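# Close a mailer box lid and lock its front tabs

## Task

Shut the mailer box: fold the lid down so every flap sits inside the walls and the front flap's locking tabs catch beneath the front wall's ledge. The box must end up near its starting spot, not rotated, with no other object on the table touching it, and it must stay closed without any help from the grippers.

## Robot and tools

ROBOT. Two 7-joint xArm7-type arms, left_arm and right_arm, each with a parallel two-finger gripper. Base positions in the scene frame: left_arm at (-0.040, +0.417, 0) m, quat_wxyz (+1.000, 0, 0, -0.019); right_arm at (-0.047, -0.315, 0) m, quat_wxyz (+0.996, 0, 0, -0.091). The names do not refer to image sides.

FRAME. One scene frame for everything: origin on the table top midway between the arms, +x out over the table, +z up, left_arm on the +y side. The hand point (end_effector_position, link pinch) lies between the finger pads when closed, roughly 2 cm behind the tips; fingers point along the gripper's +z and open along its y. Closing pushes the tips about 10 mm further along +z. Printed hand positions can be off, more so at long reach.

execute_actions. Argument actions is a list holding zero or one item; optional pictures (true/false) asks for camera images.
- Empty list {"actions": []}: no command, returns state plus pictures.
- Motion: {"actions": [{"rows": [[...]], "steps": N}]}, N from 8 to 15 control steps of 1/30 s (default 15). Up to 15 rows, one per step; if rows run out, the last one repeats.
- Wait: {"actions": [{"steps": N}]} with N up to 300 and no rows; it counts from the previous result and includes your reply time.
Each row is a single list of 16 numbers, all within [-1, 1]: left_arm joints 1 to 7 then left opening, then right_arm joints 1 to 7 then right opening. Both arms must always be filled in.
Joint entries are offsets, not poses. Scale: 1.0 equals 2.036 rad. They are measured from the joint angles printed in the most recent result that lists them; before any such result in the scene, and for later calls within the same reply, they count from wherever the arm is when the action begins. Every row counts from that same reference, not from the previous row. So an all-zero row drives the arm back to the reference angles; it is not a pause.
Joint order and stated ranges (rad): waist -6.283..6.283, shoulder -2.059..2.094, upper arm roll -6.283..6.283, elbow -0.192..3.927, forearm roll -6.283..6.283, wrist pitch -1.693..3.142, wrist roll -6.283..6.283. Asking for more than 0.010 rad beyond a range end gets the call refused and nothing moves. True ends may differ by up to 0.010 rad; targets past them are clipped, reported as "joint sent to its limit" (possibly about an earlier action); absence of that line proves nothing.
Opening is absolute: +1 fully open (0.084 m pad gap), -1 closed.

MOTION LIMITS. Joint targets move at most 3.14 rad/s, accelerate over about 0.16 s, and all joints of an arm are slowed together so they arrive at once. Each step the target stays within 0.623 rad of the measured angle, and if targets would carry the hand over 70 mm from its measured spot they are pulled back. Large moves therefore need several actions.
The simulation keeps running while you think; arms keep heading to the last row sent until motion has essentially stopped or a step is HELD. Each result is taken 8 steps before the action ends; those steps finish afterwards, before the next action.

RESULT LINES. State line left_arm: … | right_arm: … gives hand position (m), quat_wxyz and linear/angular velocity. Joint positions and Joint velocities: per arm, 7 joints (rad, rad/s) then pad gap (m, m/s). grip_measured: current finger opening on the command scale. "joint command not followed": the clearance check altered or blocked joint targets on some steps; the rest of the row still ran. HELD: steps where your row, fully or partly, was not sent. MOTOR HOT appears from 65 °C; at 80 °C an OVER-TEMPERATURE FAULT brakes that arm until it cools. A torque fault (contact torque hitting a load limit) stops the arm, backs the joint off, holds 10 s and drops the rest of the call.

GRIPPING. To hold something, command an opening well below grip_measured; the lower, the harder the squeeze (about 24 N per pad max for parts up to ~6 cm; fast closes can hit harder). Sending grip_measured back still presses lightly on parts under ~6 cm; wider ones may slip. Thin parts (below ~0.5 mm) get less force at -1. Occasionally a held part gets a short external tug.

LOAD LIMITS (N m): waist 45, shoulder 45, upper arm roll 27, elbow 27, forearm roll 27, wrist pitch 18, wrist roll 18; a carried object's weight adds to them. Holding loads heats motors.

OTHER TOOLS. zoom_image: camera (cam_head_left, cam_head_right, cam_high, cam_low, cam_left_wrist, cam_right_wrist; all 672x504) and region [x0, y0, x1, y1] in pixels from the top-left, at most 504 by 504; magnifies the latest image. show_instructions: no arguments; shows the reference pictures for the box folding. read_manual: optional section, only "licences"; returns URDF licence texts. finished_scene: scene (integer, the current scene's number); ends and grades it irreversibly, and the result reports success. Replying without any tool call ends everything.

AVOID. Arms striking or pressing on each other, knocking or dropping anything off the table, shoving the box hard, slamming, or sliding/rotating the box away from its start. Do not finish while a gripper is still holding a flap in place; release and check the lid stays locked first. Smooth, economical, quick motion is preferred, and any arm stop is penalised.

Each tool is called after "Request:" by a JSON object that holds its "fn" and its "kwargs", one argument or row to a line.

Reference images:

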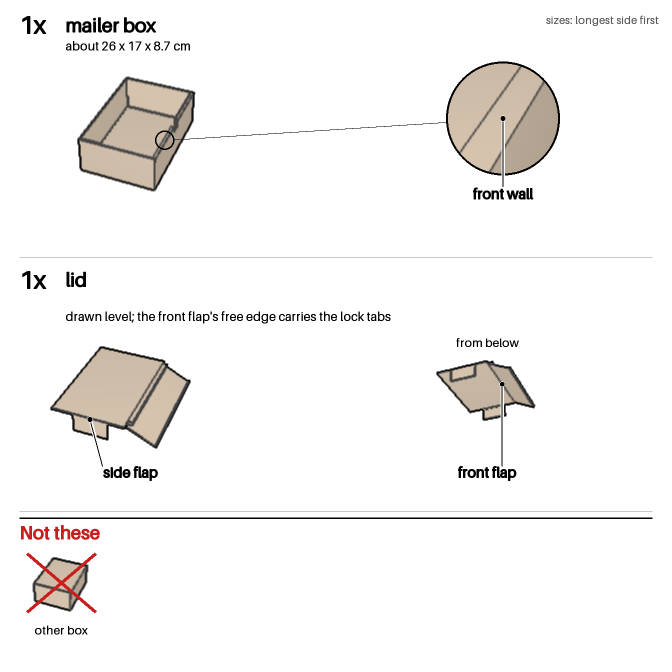

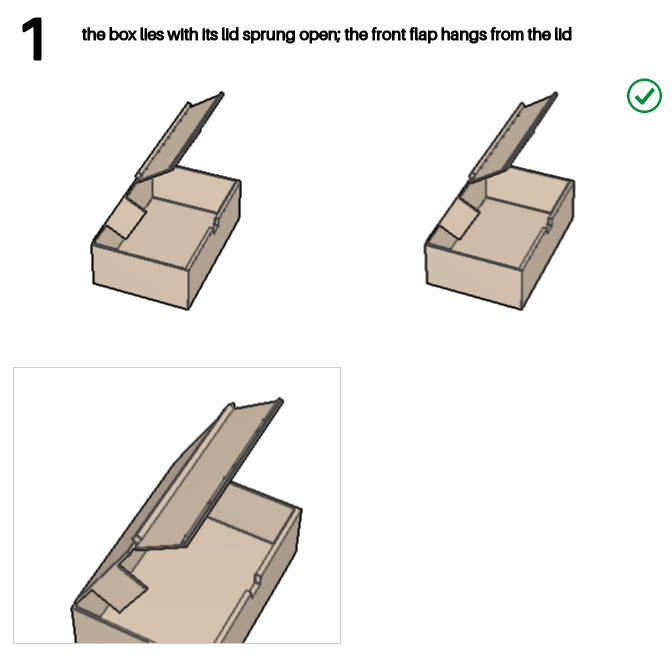

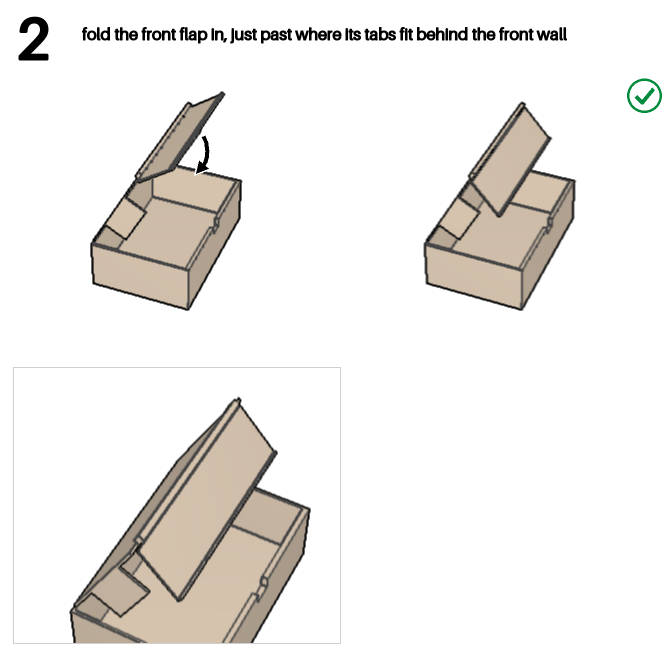

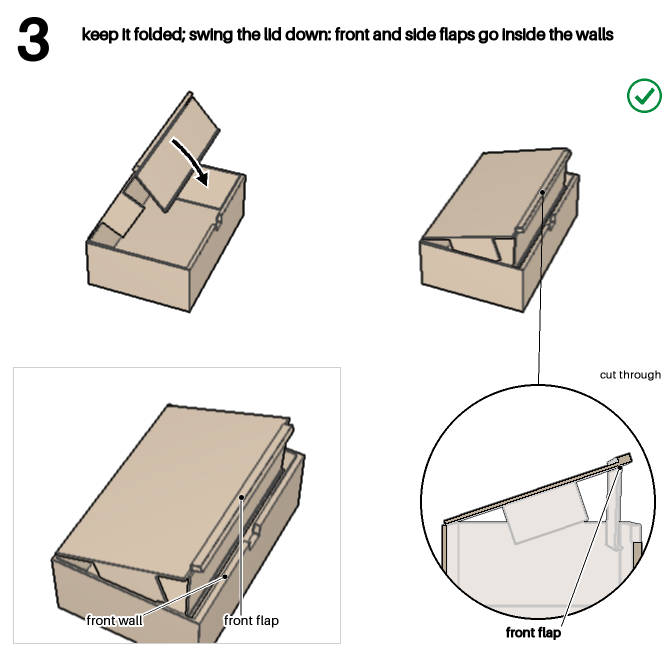

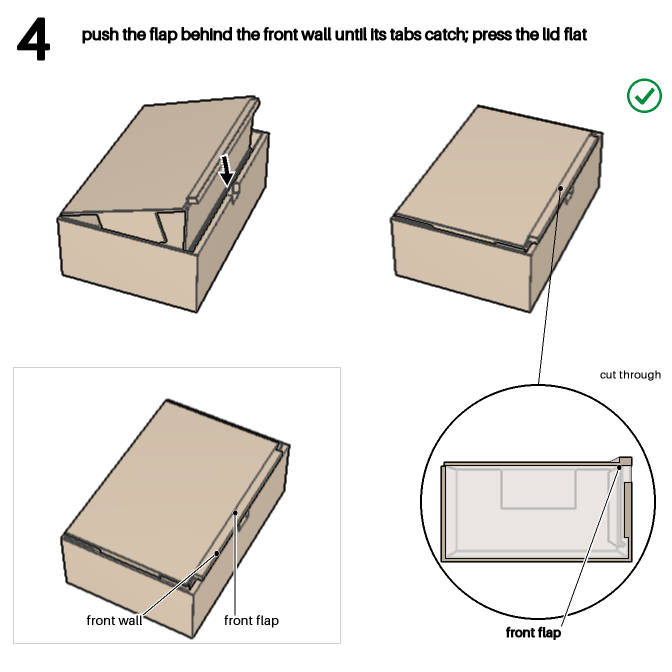

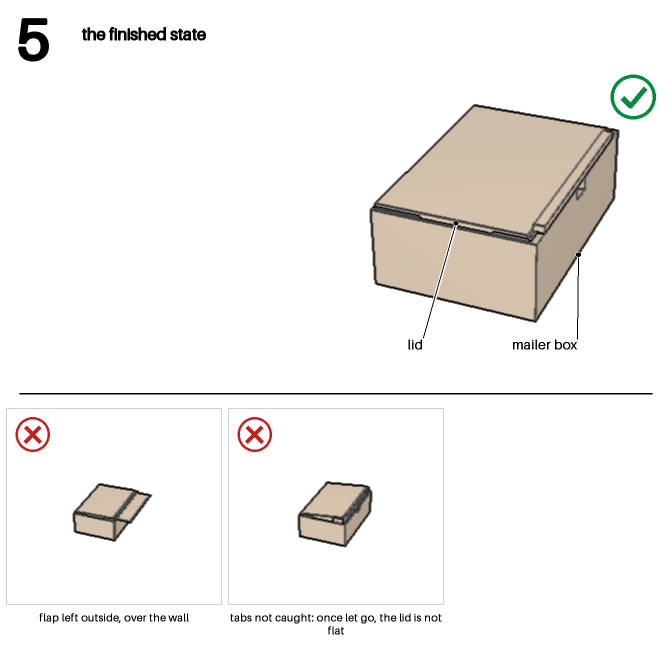

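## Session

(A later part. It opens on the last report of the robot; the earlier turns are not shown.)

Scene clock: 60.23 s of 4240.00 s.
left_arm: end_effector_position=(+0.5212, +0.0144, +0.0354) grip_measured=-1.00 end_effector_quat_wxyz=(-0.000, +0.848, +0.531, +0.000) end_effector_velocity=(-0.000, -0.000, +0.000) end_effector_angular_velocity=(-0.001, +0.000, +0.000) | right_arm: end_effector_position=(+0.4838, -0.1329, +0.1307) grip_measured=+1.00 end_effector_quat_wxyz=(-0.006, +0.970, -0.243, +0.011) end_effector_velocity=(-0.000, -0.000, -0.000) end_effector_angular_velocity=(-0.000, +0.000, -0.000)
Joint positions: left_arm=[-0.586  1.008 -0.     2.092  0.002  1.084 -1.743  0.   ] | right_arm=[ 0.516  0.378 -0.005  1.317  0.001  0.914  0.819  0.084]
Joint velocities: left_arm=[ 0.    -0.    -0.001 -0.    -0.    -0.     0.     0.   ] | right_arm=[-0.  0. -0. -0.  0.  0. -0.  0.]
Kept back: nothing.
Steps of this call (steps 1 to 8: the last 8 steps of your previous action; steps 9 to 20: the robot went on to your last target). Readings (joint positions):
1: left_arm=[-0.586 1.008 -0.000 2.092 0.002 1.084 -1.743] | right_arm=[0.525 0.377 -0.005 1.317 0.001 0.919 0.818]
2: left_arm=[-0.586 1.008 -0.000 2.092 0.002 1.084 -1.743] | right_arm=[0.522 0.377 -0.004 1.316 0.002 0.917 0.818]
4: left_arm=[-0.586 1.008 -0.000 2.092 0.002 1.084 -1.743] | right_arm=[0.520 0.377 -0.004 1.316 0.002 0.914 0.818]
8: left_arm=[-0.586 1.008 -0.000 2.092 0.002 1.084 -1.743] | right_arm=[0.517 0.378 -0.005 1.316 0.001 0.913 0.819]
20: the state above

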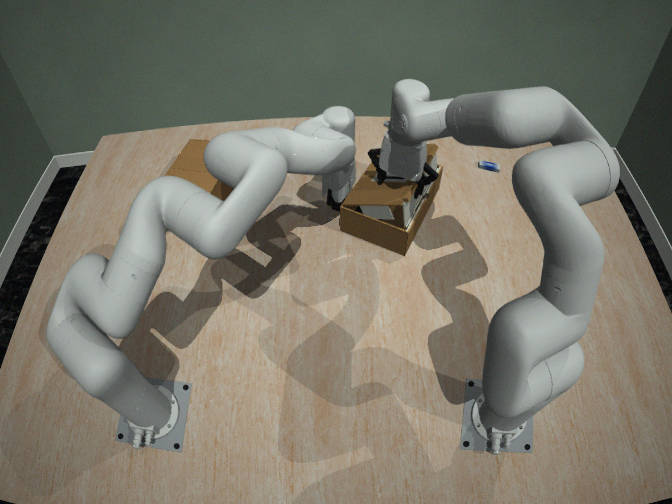

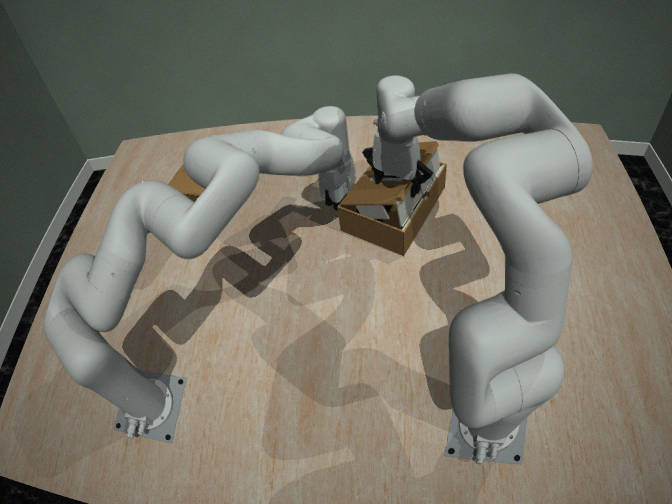

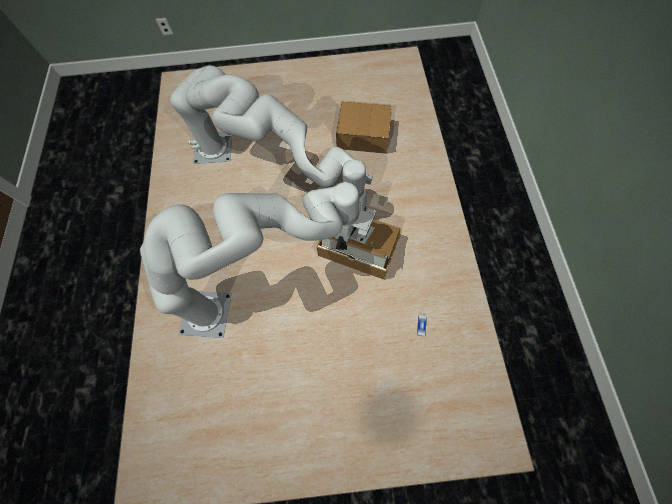

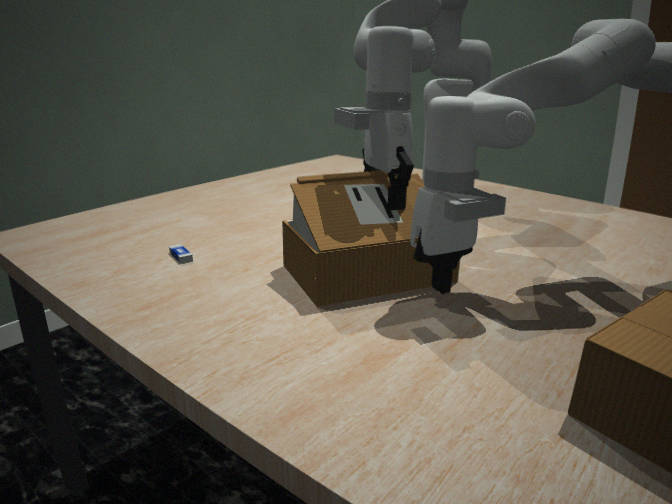

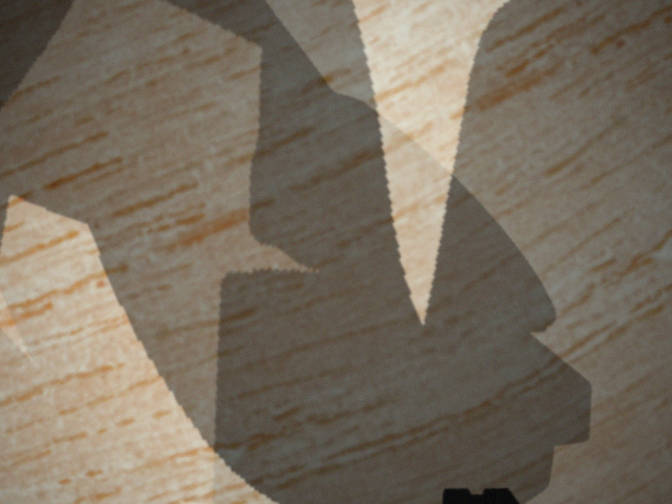

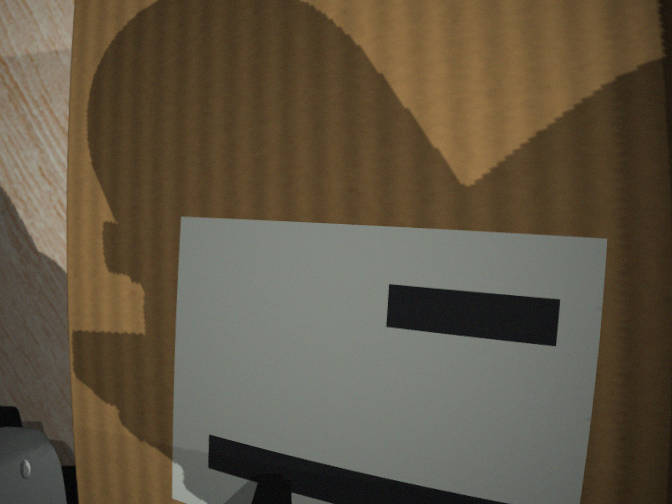

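Request:
{"fn": "execute_actions", "kwargs": {
  "actions": [
    {"rows":[[0,0,0,0,0,0,0,-1,-0.005,-0.007,0,-0.019,0.015,-0.023,-0.013,1],[0,0,0,0,0,0,0,-1,-0.005,-0.007,0,-0.019,0.015,-0.023,-0.013,1],[0,0,0,0,0,0,0,-1,-0.005,-0.007,0,-0.019,0.015,-0.023,-0.013,1],[0,0,0,0,0,0,0,-1,-0.005,-0.007,0,-0.019,0.015,-0.023,-0.013,1],[0,0,0,0,0,0,0,-1,-0.01,-0.015,0,-0.037,0.03,-0.045,-0.027,1],[0,0,0,0,0,0,0,-1,-0.01,-0.015,0,-0.037,0.03,-0.045,-0.027,1],[0,0,0,0,0,0,0,-1,-0.01,-0.015,0,-0.037,0.03,-0.045,-0.027,1],[0,0,0,0,0,0,0,-1,-0.01,-0.015,0,-0.037,0.03,-0.045,-0.027,1],[0,0,0,0,0,0,0,-1,-0.015,-0.022,0,-0.056,0.044,-0.068,-0.04,1]]}
  ]
}}

Request:
{"fn": "execute_actions", "kwargs": {
  "actions": [
    {"steps":20}
  ],
  "pictures": true
}}

Request:
{"fn": "zoom_image", "kwargs": {
  "camera": "cam_head_right",
  "region": [300,100,500,270]
}}

Scene clock: 61.97 s of 4240.00 s.
left_arm: end_effector_position=(+0.5212, +0.0144, +0.0354) grip_measured=-1.00 end_effector_quat_wxyz=(-0.000, +0.848, +0.531, +0.000) end_effector_velocity=(-0.000, -0.001, +0.000) end_effector_angular_velocity=(-0.000, -0.001, -0.001) | right_arm: end_effector_position=(+0.4845, -0.1373, +0.1280) grip_measured=+1.00 end_effector_quat_wxyz=(-0.025, +0.969, -0.246, +0.017) end_effector_velocity=(-0.008, -0.023, -0.028) end_effector_angular_velocity=(+0.224, -0.120, -0.031)
Joint positions: left_arm=[-0.586  1.008 -0.     2.092  0.002  1.084 -1.743  0.   ] | right_arm=[ 0.503  0.36  -0.008  1.274  0.037  0.859  0.786  0.084]
Joint velocities: left_arm=[-0.001  0.    -0.     0.001  0.001 -0.    -0.001  0.   ] | right_arm=[-0.087 -0.119 -0.004 -0.314  0.249 -0.373 -0.222  0.   ]
Steps of this call (steps 1 to 15: the robot went on to your last target; steps 16 to 45: nothing new was sent; steps 46 to 52: the first 7 steps of this action). Readings (joint positions):
46: left_arm=[-0.586 1.008 -0.000 2.092 0.002 1.084 -1.743] | right_arm=[0.516 0.378 -0.005 1.317 0.001 0.914 0.819]
47: left_arm=[-0.586 1.008 -0.000 2.092 0.002 1.084 -1.743] | right_arm=[0.515 0.376 -0.005 1.313 0.005 0.908 0.815]
49: left_arm=[-0.586 1.008 -0.000 2.092 0.002 1.084 -1.743] | right_arm=[0.511 0.370 -0.006 1.299 0.017 0.890 0.805]
52: the state above

Scene clock: 62.63 s of 4240.00 s.
left_arm: end_effector_position=(+0.5212, +0.0144, +0.0354) grip_measured=-1.00 end_effector_quat_wxyz=(-0.000, +0.848, +0.531, +0.000) end_effector_velocity=(-0.000, +0.000, -0.000) end_effector_angular_velocity=(+0.002, +0.001, -0.001) | right_arm: end_effector_position=(+0.4821, -0.1414, +0.1223) grip_measured=+1.00 end_effector_quat_wxyz=(-0.051, +0.967, -0.248, +0.025) end_effector_velocity=(-0.001, +0.002, +0.000) end_effector_angular_velocity=(+0.001, +0.001, +0.004)
Joint positions: left_arm=[-0.586  1.008 -0.     2.092  0.002  1.084 -1.743  0.   ] | right_arm=[ 0.485  0.334 -0.007  1.204  0.09   0.776  0.738  0.084]
Joint velocities: left_arm=[-0.001 -0.     0.001 -0.001  0.     0.001  0.     0.   ] | right_arm=[ 0.003 -0.002  0.001 -0.001  0.001  0.002 -0.001  0.   ]
Kept back: nothing.
Steps of this call (steps 1 to 8: the last 8 steps of your previous action; steps 9 to 20: the robot went on to your last target). Readings (joint positions):
1: left_arm=[-0.586 1.008 -0.000 2.092 0.002 1.084 -1.743] | right_arm=[0.500 0.356 -0.009 1.264 0.045 0.848 0.780]
2: left_arm=[-0.586 1.008 -0.000 2.092 0.002 1.084 -1.743] | right_arm=[0.498 0.353 -0.009 1.257 0.051 0.839 0.774]
4: left_arm=[-0.586 1.008 -0.000 2.092 0.002 1.084 -1.743] | right_arm=[0.493 0.346 -0.008 1.236 0.067 0.814 0.760]
8: left_arm=[-0.586 1.008 -0.000 2.092 0.002 1.084 -1.743] | right_arm=[0.486 0.336 -0.008 1.210 0.086 0.783 0.742]
20: the state above

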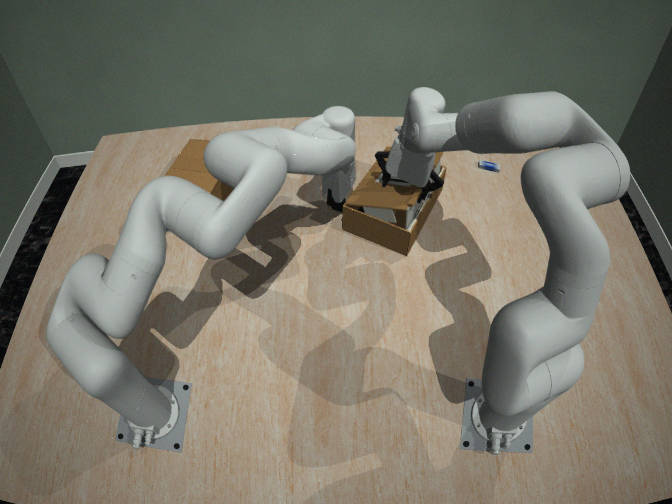

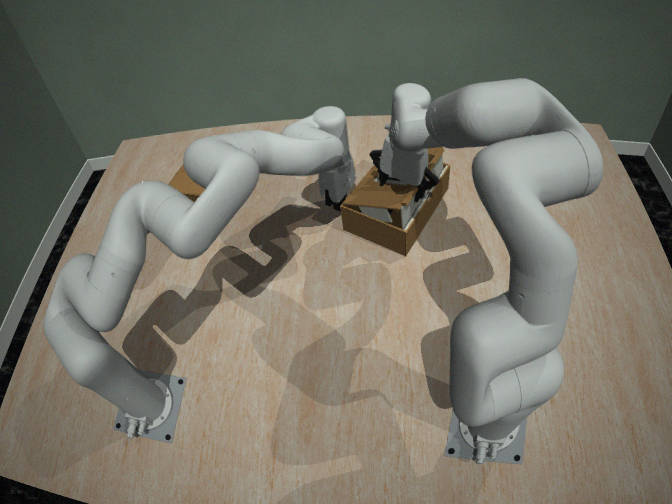

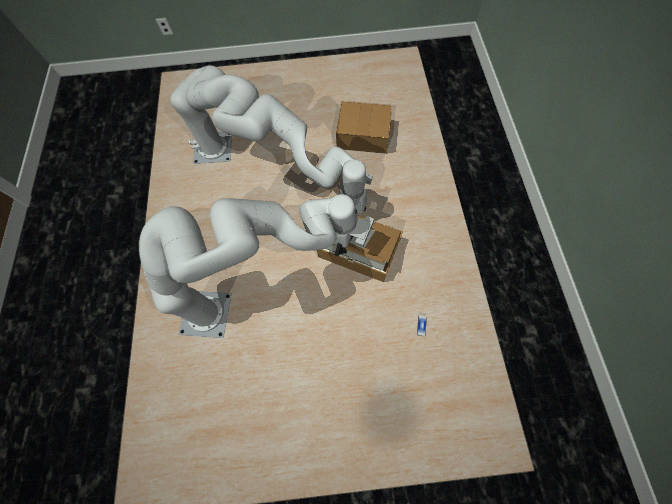

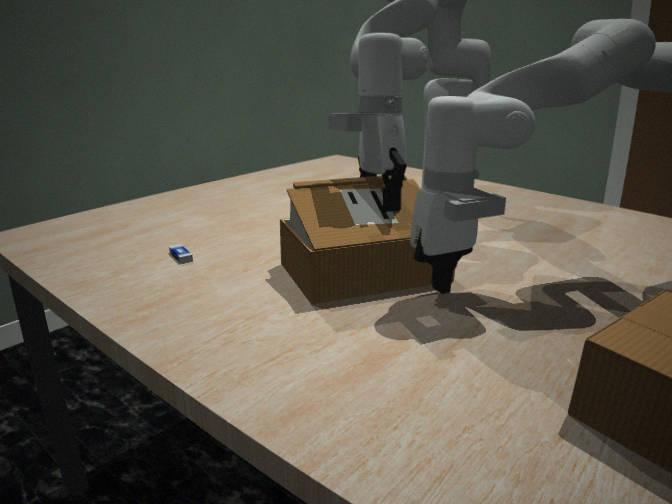

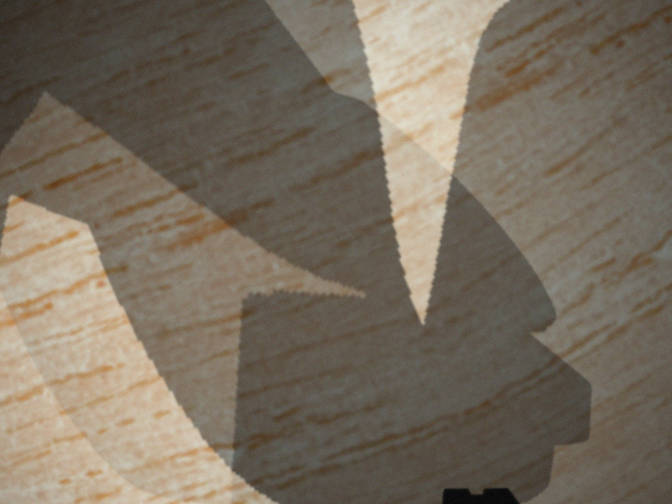

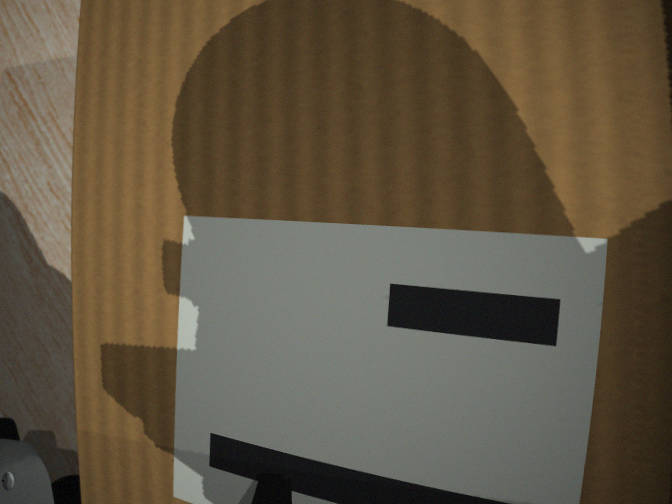

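Region (300, 100, 500, 270) of cam_head_right's 672x504 image, scaled by 2.520, with more detail than that image has; it fills the top 428 rows of this view, and the rest is white.

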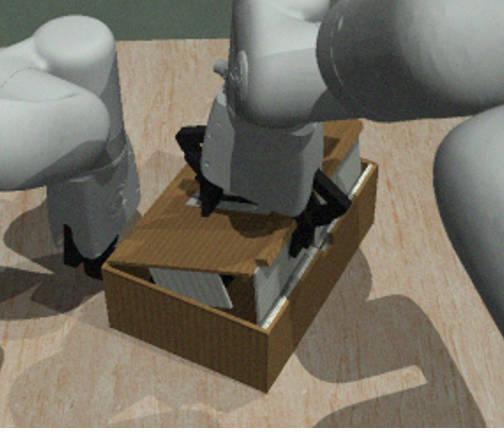

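Request:
{"fn": "execute_actions", "kwargs": {
  "actions": [
    {"rows":[[0,-0.178,0,-0.073,0,0.105,-0.853,-1,0.001,-0.007,0,-0.019,0.015,-0.023,-0.009,1],[0,-0.178,0,-0.073,0,0.105,-0.853,-1,0.001,-0.007,0,-0.019,0.015,-0.023,-0.009,1],[0,-0.178,0,-0.073,0,0.105,-0.853,-1,0.001,-0.007,0,-0.019,0.015,-0.023,-0.009,1],[0,-0.178,0,-0.073,0,0.105,-0.853,-1,0.001,-0.007,0,-0.019,0.015,-0.023,-0.009,1],[0,-0.178,0,-0.073,0,0.105,-0.853,-1,0.002,-0.015,0,-0.037,0.03,-0.045,-0.018,1]]}
  ]
}}

Request:
{"fn": "execute_actions", "kwargs": {
  "actions": [
    {"steps":35}
  ]
}}

Request:
{"fn": "execute_actions", "kwargs": {
  "actions": [
    {"rows":[[-0.083,0,0,0,0,0,0,-1,0,0,0,0,0,0,0,1]]}
  ]
}}

Request:
{"fn": "execute_actions", "kwargs": {
  "actions": [
    {"steps":18}
  ]
}}

Request:
{"fn": "execute_actions", "kwargs": {
  "actions": [
    {"rows":[[0,0.023,0,-0.068,0,-0.091,0,-1,0,0,0,0,0,0,0,1]]}
  ]
}}

Request:
{"fn": "execute_actions", "kwargs": {
  "actions": [
    {"steps":20}
  ],
  "pictures": true
}}

Request:
{"fn": "zoom_image", "kwargs": {
  "camera": "cam_head_right",
  "region": [300,100,500,270]
}}

Scene clock: 63.97 s of 4240.00 s.
left_arm: end_effector_position=(+0.5127, +0.0206, +0.0900) grip_measured=-1.00 end_effector_quat_wxyz=(-0.002, +0.785, +0.620, +0.000) end_effector_velocity=(-0.012, +0.009, +0.485) end_effector_angular_velocity=(-0.147, -0.217, +1.557) | right_arm: end_effector_position=(+0.4784, -0.1385, +0.1187) grip_measured=+1.00 end_effector_quat_wxyz=(-0.068, +0.965, -0.250, +0.032) end_effector_velocity=(-0.032, +0.017, -0.023) end_effector_angular_velocity=(+0.183, -0.123, -0.040)
Joint positions: left_arm=[-0.586  0.89  -0.     2.042  0.002  1.155 -1.96   0.   ] | right_arm=[ 0.487  0.316 -0.007  1.157  0.128  0.72   0.716  0.084]
Joint velocities: left_arm=[ 0.    -0.884 -0.001 -0.201  0.002  0.423 -1.558  0.   ] | right_arm=[ 0.016 -0.127  0.001 -0.323  0.25  -0.358 -0.144  0.   ]
Steps of this call (steps 1 to 15: the robot went on to your last target; steps 16 to 33: nothing new was sent; steps 34 to 40: the first 7 steps of this action). Readings (joint positions):
34: left_arm=[-0.586 1.008 -0.000 2.092 0.002 1.084 -1.744] | right_arm=[0.486 0.333 -0.006 1.203 0.091 0.775 0.737]
35: left_arm=[-0.586 1.005 -0.000 2.089 0.002 1.087 -1.752] | right_arm=[0.486 0.332 -0.006 1.199 0.095 0.769 0.735]
37: left_arm=[-0.586 0.977 -0.000 2.071 0.002 1.108 -1.811] | right_arm=[0.486 0.326 -0.007 1.183 0.107 0.750 0.728]
40: the state above

Scene clock: 65.13 s of 4240.00 s.
left_arm: end_effector_position=(+0.4840, +0.0412, +0.1998) grip_measured=-1.00 end_effector_quat_wxyz=(+0.000, +0.143, +0.990, +0.001) end_effector_velocity=(+0.000, +0.000, +0.001) end_effector_angular_velocity=(+0.000, -0.002, +0.001) | right_arm: end_effector_position=(+0.4761, -0.1364, +0.1176) grip_measured=+1.00 end_effector_quat_wxyz=(-0.078, +0.964, -0.251, +0.037) end_effector_velocity=(-0.000, +0.001, +0.000) end_effector_angular_velocity=(+0.001, +0.001, +0.001)
Joint positions: left_arm=[-0.586  0.646 -0.     1.943  0.002  1.298 -3.479  0.   ] | right_arm=[ 0.489  0.303 -0.007  1.128  0.151  0.685  0.701  0.084]
Joint velocities: left_arm=[ 0.    -0.001 -0.    -0.     0.001 -0.001 -0.001  0.   ] | right_arm=[ 0.002 -0.    -0.     0.     0.001  0.001 -0.     0.   ]
Kept back: nothing.
Steps of this call (steps 1 to 8: the last 8 steps of your previous action; steps 9 to 35: the robot went on to your last target). Readings (joint positions):
1: left_arm=[-0.586 0.862 -0.000 2.035 0.002 1.169 -2.014] | right_arm=[0.488 0.312 -0.007 1.147 0.135 0.709 0.711]
2: left_arm=[-0.586 0.836 -0.000 2.026 0.002 1.183 -2.071] | right_arm=[0.488 0.309 -0.007 1.140 0.141 0.701 0.708]
4: left_arm=[-0.586 0.789 -0.000 2.006 0.002 1.211 -2.204] | right_arm=[0.489 0.306 -0.007 1.132 0.147 0.692 0.704]
8: left_arm=[-0.586 0.706 -0.000 1.968 0.002 1.262 -2.547] | right_arm=[0.489 0.304 -0.007 1.128 0.150 0.686 0.702]
35: the state above

Scene clock: 65.37 s of 4240.00 s.
left_arm: end_effector_position=(+0.4364, -0.0176, +0.1997) grip_measured=-1.00 end_effector_quat_wxyz=(-0.001, +0.200, +0.980, -0.000) end_effector_velocity=(-0.323, -0.353, +0.001) end_effector_angular_velocity=(-0.052, +0.048, -0.731) | right_arm: end_effector_position=(+0.4761, -0.1364, +0.1176) grip_measured=+1.00 end_effector_quat_wxyz=(-0.078, +0.964, -0.251, +0.037) end_effector_velocity=(-0.000, -0.001, -0.001) end_effector_angular_velocity=(-0.001, +0.002, -0.001)
Joint positions: left_arm=[-0.7    0.646 -0.004  1.943  0.001  1.298 -3.479  0.   ] | right_arm=[ 0.489  0.303 -0.007  1.128  0.151  0.685  0.701  0.084]
Joint velocities: left_arm=[-0.652 -0.001 -0.102 -0.001 -0.009  0.001 -0.     0.   ] | right_arm=[-0.001  0.001 -0.    -0.     0.     0.001 -0.001  0.   ]
Steps of this call (steps 1 to 7: the first 7 steps of this action). Readings (joint positions):
1: left_arm=[-0.586 0.646 -0.000 1.943 0.002 1.298 -3.479] | right_arm=[0.489 0.303 -0.007 1.128 0.151 0.685 0.701]
2: left_arm=[-0.591 0.646 0.002 1.943 0.002 1.298 -3.479] | right_arm=[0.489 0.303 -0.007 1.128 0.151 0.685 0.701]
4: left_arm=[-0.627 0.646 0.009 1.943 0.002 1.298 -3.479] | right_arm=[0.489 0.303 -0.007 1.128 0.151 0.685 0.701]
7: the state above

Scene clock: 65.97 s of 4240.00 s.
left_arm: end_effector_position=(+0.4136, -0.0413, +0.1998) grip_measured=-1.00 end_effector_quat_wxyz=(+0.000, +0.225, +0.974, +0.001) end_effector_velocity=(-0.000, -0.000, -0.000) end_effector_angular_velocity=(+0.001, -0.000, -0.001) | right_arm: end_effector_position=(+0.4761, -0.1364, +0.1176) grip_measured=+1.00 end_effector_quat_wxyz=(-0.078, +0.964, -0.251, +0.037) end_effector_velocity=(+0.000, +0.000, -0.001) end_effector_angular_velocity=(-0.001, -0.000, +0.000)
Joint positions: left_arm=[-0.754  0.646 -0.     1.943  0.002  1.298 -3.479  0.   ] | right_arm=[ 0.489  0.303 -0.007  1.128  0.151  0.685  0.701  0.084]
Joint velocities: left_arm=[-0.     0.    -0.    -0.     0.001  0.001  0.     0.   ] | right_arm=[ 0.001  0.002 -0.     0.    -0.001 -0.002  0.001  0.   ]
Kept back: nothing.
Steps of this call (steps 1 to 8: the last 8 steps of your previous action; steps 9 to 18: the robot went on to your last target). Readings (joint positions):
1: left_arm=[-0.720 0.646 -0.007 1.943 0.001 1.298 -3.479] | right_arm=[0.489 0.303 -0.007 1.128 0.151 0.685 0.701]
2: left_arm=[-0.735 0.646 -0.008 1.943 0.001 1.298 -3.479] | right_arm=[0.489 0.303 -0.007 1.128 0.151 0.685 0.701]
4: left_arm=[-0.750 0.646 -0.007 1.943 0.001 1.298 -3.479] | right_arm=[0.489 0.303 -0.007 1.128 0.151 0.685 0.701]
8: left_arm=[-0.752 0.646 0.002 1.943 0.002 1.298 -3.479] | right_arm=[0.489 0.303 -0.007 1.128 0.151 0.685 0.701]
18: the state above

Scene clock: 66.20 s of 4240.00 s.
left_arm: end_effector_position=(+0.4128, -0.0405, +0.1360) grip_measured=-1.00 end_effector_quat_wxyz=(-0.004, +0.225, +0.974, +0.003) end_effector_velocity=(-0.066, +0.070, -0.394) end_effector_angular_velocity=(+0.262, +0.258, +0.002) | right_arm: end_effector_position=(+0.4761, -0.1364, +0.1176) grip_measured=+1.00 end_effector_quat_wxyz=(-0.078, +0.964, -0.251, +0.037) end_effector_velocity=(+0.000, +0.000, +0.001) end_effector_angular_velocity=(+0.000, -0.001, +0.001)
Joint positions: left_arm=[-0.754  0.687 -0.     1.828  0.002  1.151 -3.479  0.   ] | right_arm=[ 0.489  0.303 -0.007  1.128  0.151  0.685  0.701  0.084]
Joint velocities: left_arm=[ 0.001  0.304  0.003 -0.562 -0.001 -0.499  0.001  0.   ] | right_arm=[ 0.    -0.001  0.     0.     0.     0.    -0.001  0.   ]
Steps of this call (steps 1 to 7: the first 7 steps of this action). Readings (joint positions):
1: left_arm=[-0.754 0.646 -0.000 1.943 0.002 1.297 -3.479] | right_arm=[0.489 0.303 -0.007 1.128 0.151 0.685 0.701]
2: left_arm=[-0.754 0.647 -0.000 1.939 0.002 1.289 -3.479] | right_arm=[0.489 0.303 -0.007 1.128 0.151 0.685 0.701]
4: left_arm=[-0.754 0.654 -0.000 1.905 0.002 1.235 -3.479] | right_arm=[0.489 0.303 -0.007 1.128 0.151 0.685 0.701]
7: the state above

Scene clock: 66.87 s of 4240.00 s.
left_arm: end_effector_position=(+0.4135, -0.0415, +0.1254) grip_measured=-1.00 end_effector_quat_wxyz=(+0.000, +0.226, +0.974, +0.001) end_effector_velocity=(+0.000, +0.001, -0.002) end_effector_angular_velocity=(+0.003, +0.001, +0.001) | right_arm: end_effector_position=(+0.4762, -0.1365, +0.1177) grip_measured=+1.00 end_effector_quat_wxyz=(-0.078, +0.964, -0.252, +0.037) end_effector_velocity=(+0.000, -0.001, +0.001) end_effector_angular_velocity=(+0.001, -0.002, -0.001)
Joint positions: left_arm=[-0.754  0.693 -0.     1.805  0.002  1.112 -3.479  0.   ] | right_arm=[ 0.489  0.303 -0.007  1.128  0.151  0.685  0.701  0.084]
Joint velocities: left_arm=[ 0.     0.002  0.001 -0.002  0.    -0.001 -0.     0.   ] | right_arm=[-0.001 -0.002  0.    -0.    -0.     0.    -0.     0.   ]
Kept back: nothing.
Steps of this call (steps 1 to 8: the last 8 steps of your previous action; steps 9 to 20: the robot went on to your last target). Readings (joint positions):
1: left_arm=[-0.754 0.695 0.000 1.813 0.002 1.137 -3.479] | right_arm=[0.489 0.303 -0.007 1.128 0.151 0.685 0.701]
2: left_arm=[-0.754 0.699 0.000 1.806 0.002 1.129 -3.479] | right_arm=[0.489 0.303 -0.007 1.128 0.151 0.685 0.701]
4: left_arm=[-0.754 0.697 0.000 1.804 0.002 1.119 -3.479] | right_arm=[0.489 0.303 -0.007 1.128 0.151 0.685 0.701]
8: left_arm=[-0.755 0.691 -0.000 1.806 0.002 1.115 -3.479] | right_arm=[0.489 0.303 -0.007 1.128 0.151 0.685 0.701]
20: the state above

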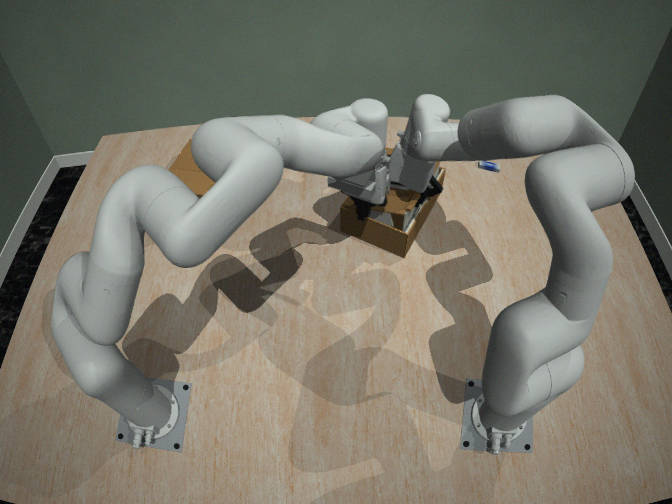

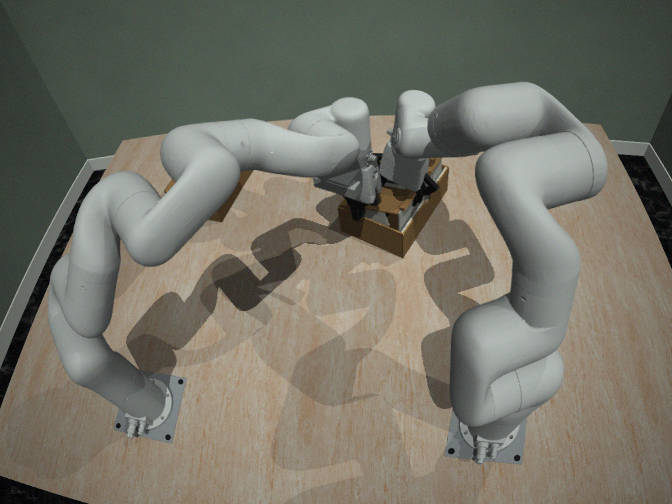

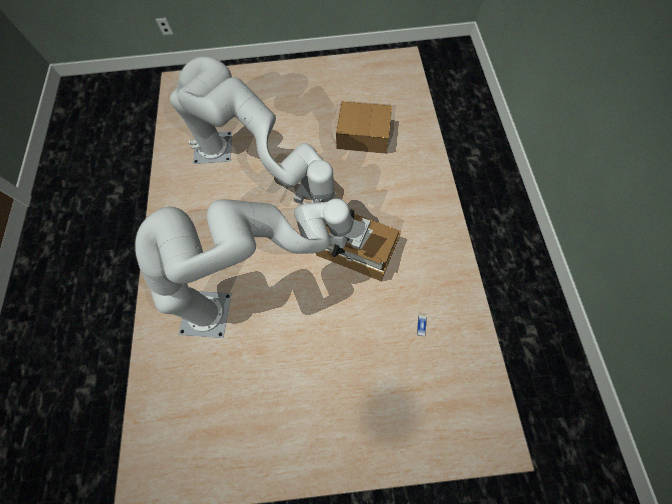

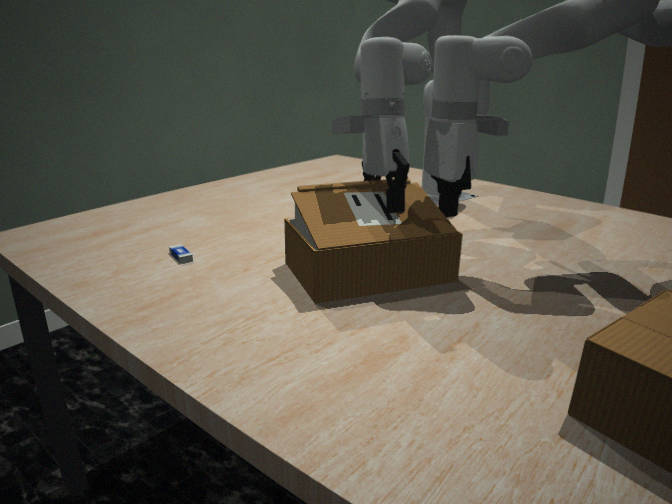

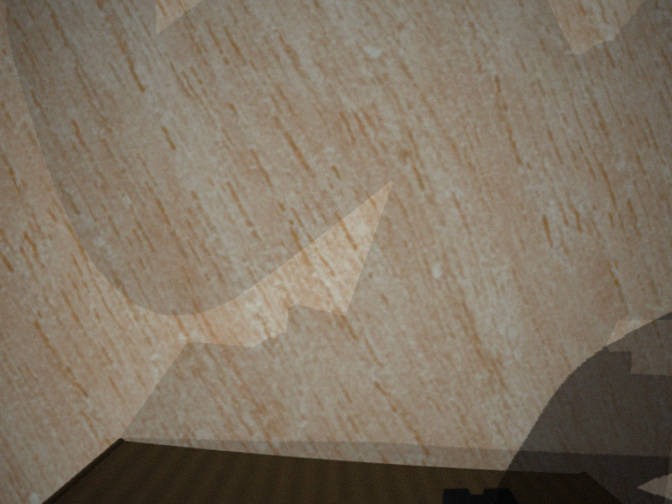

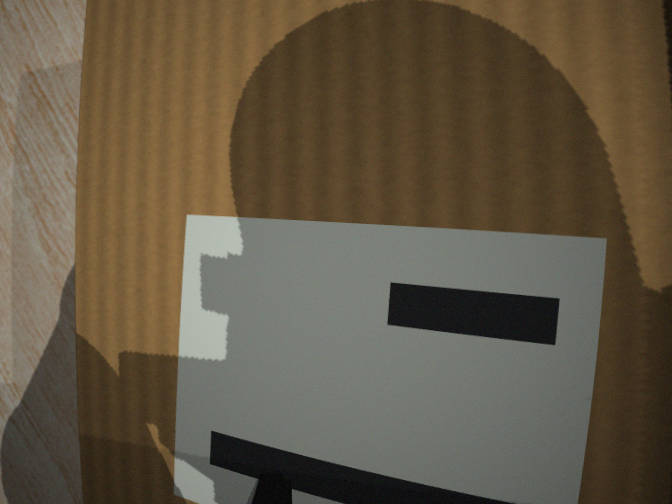

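Region (300, 100, 500, 270) of cam_head_right's 672x504 image, scaled by 2.520, with more detail than that image has; it fills the top 428 rows of this view, and the rest is white.

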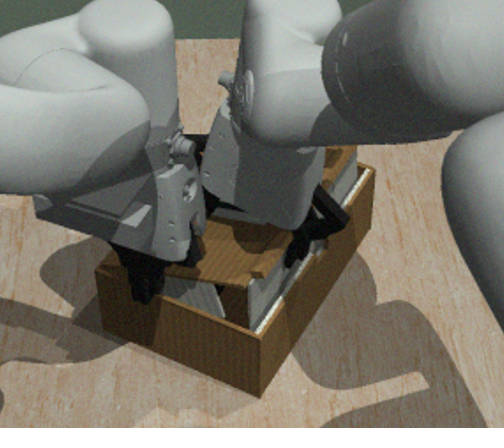

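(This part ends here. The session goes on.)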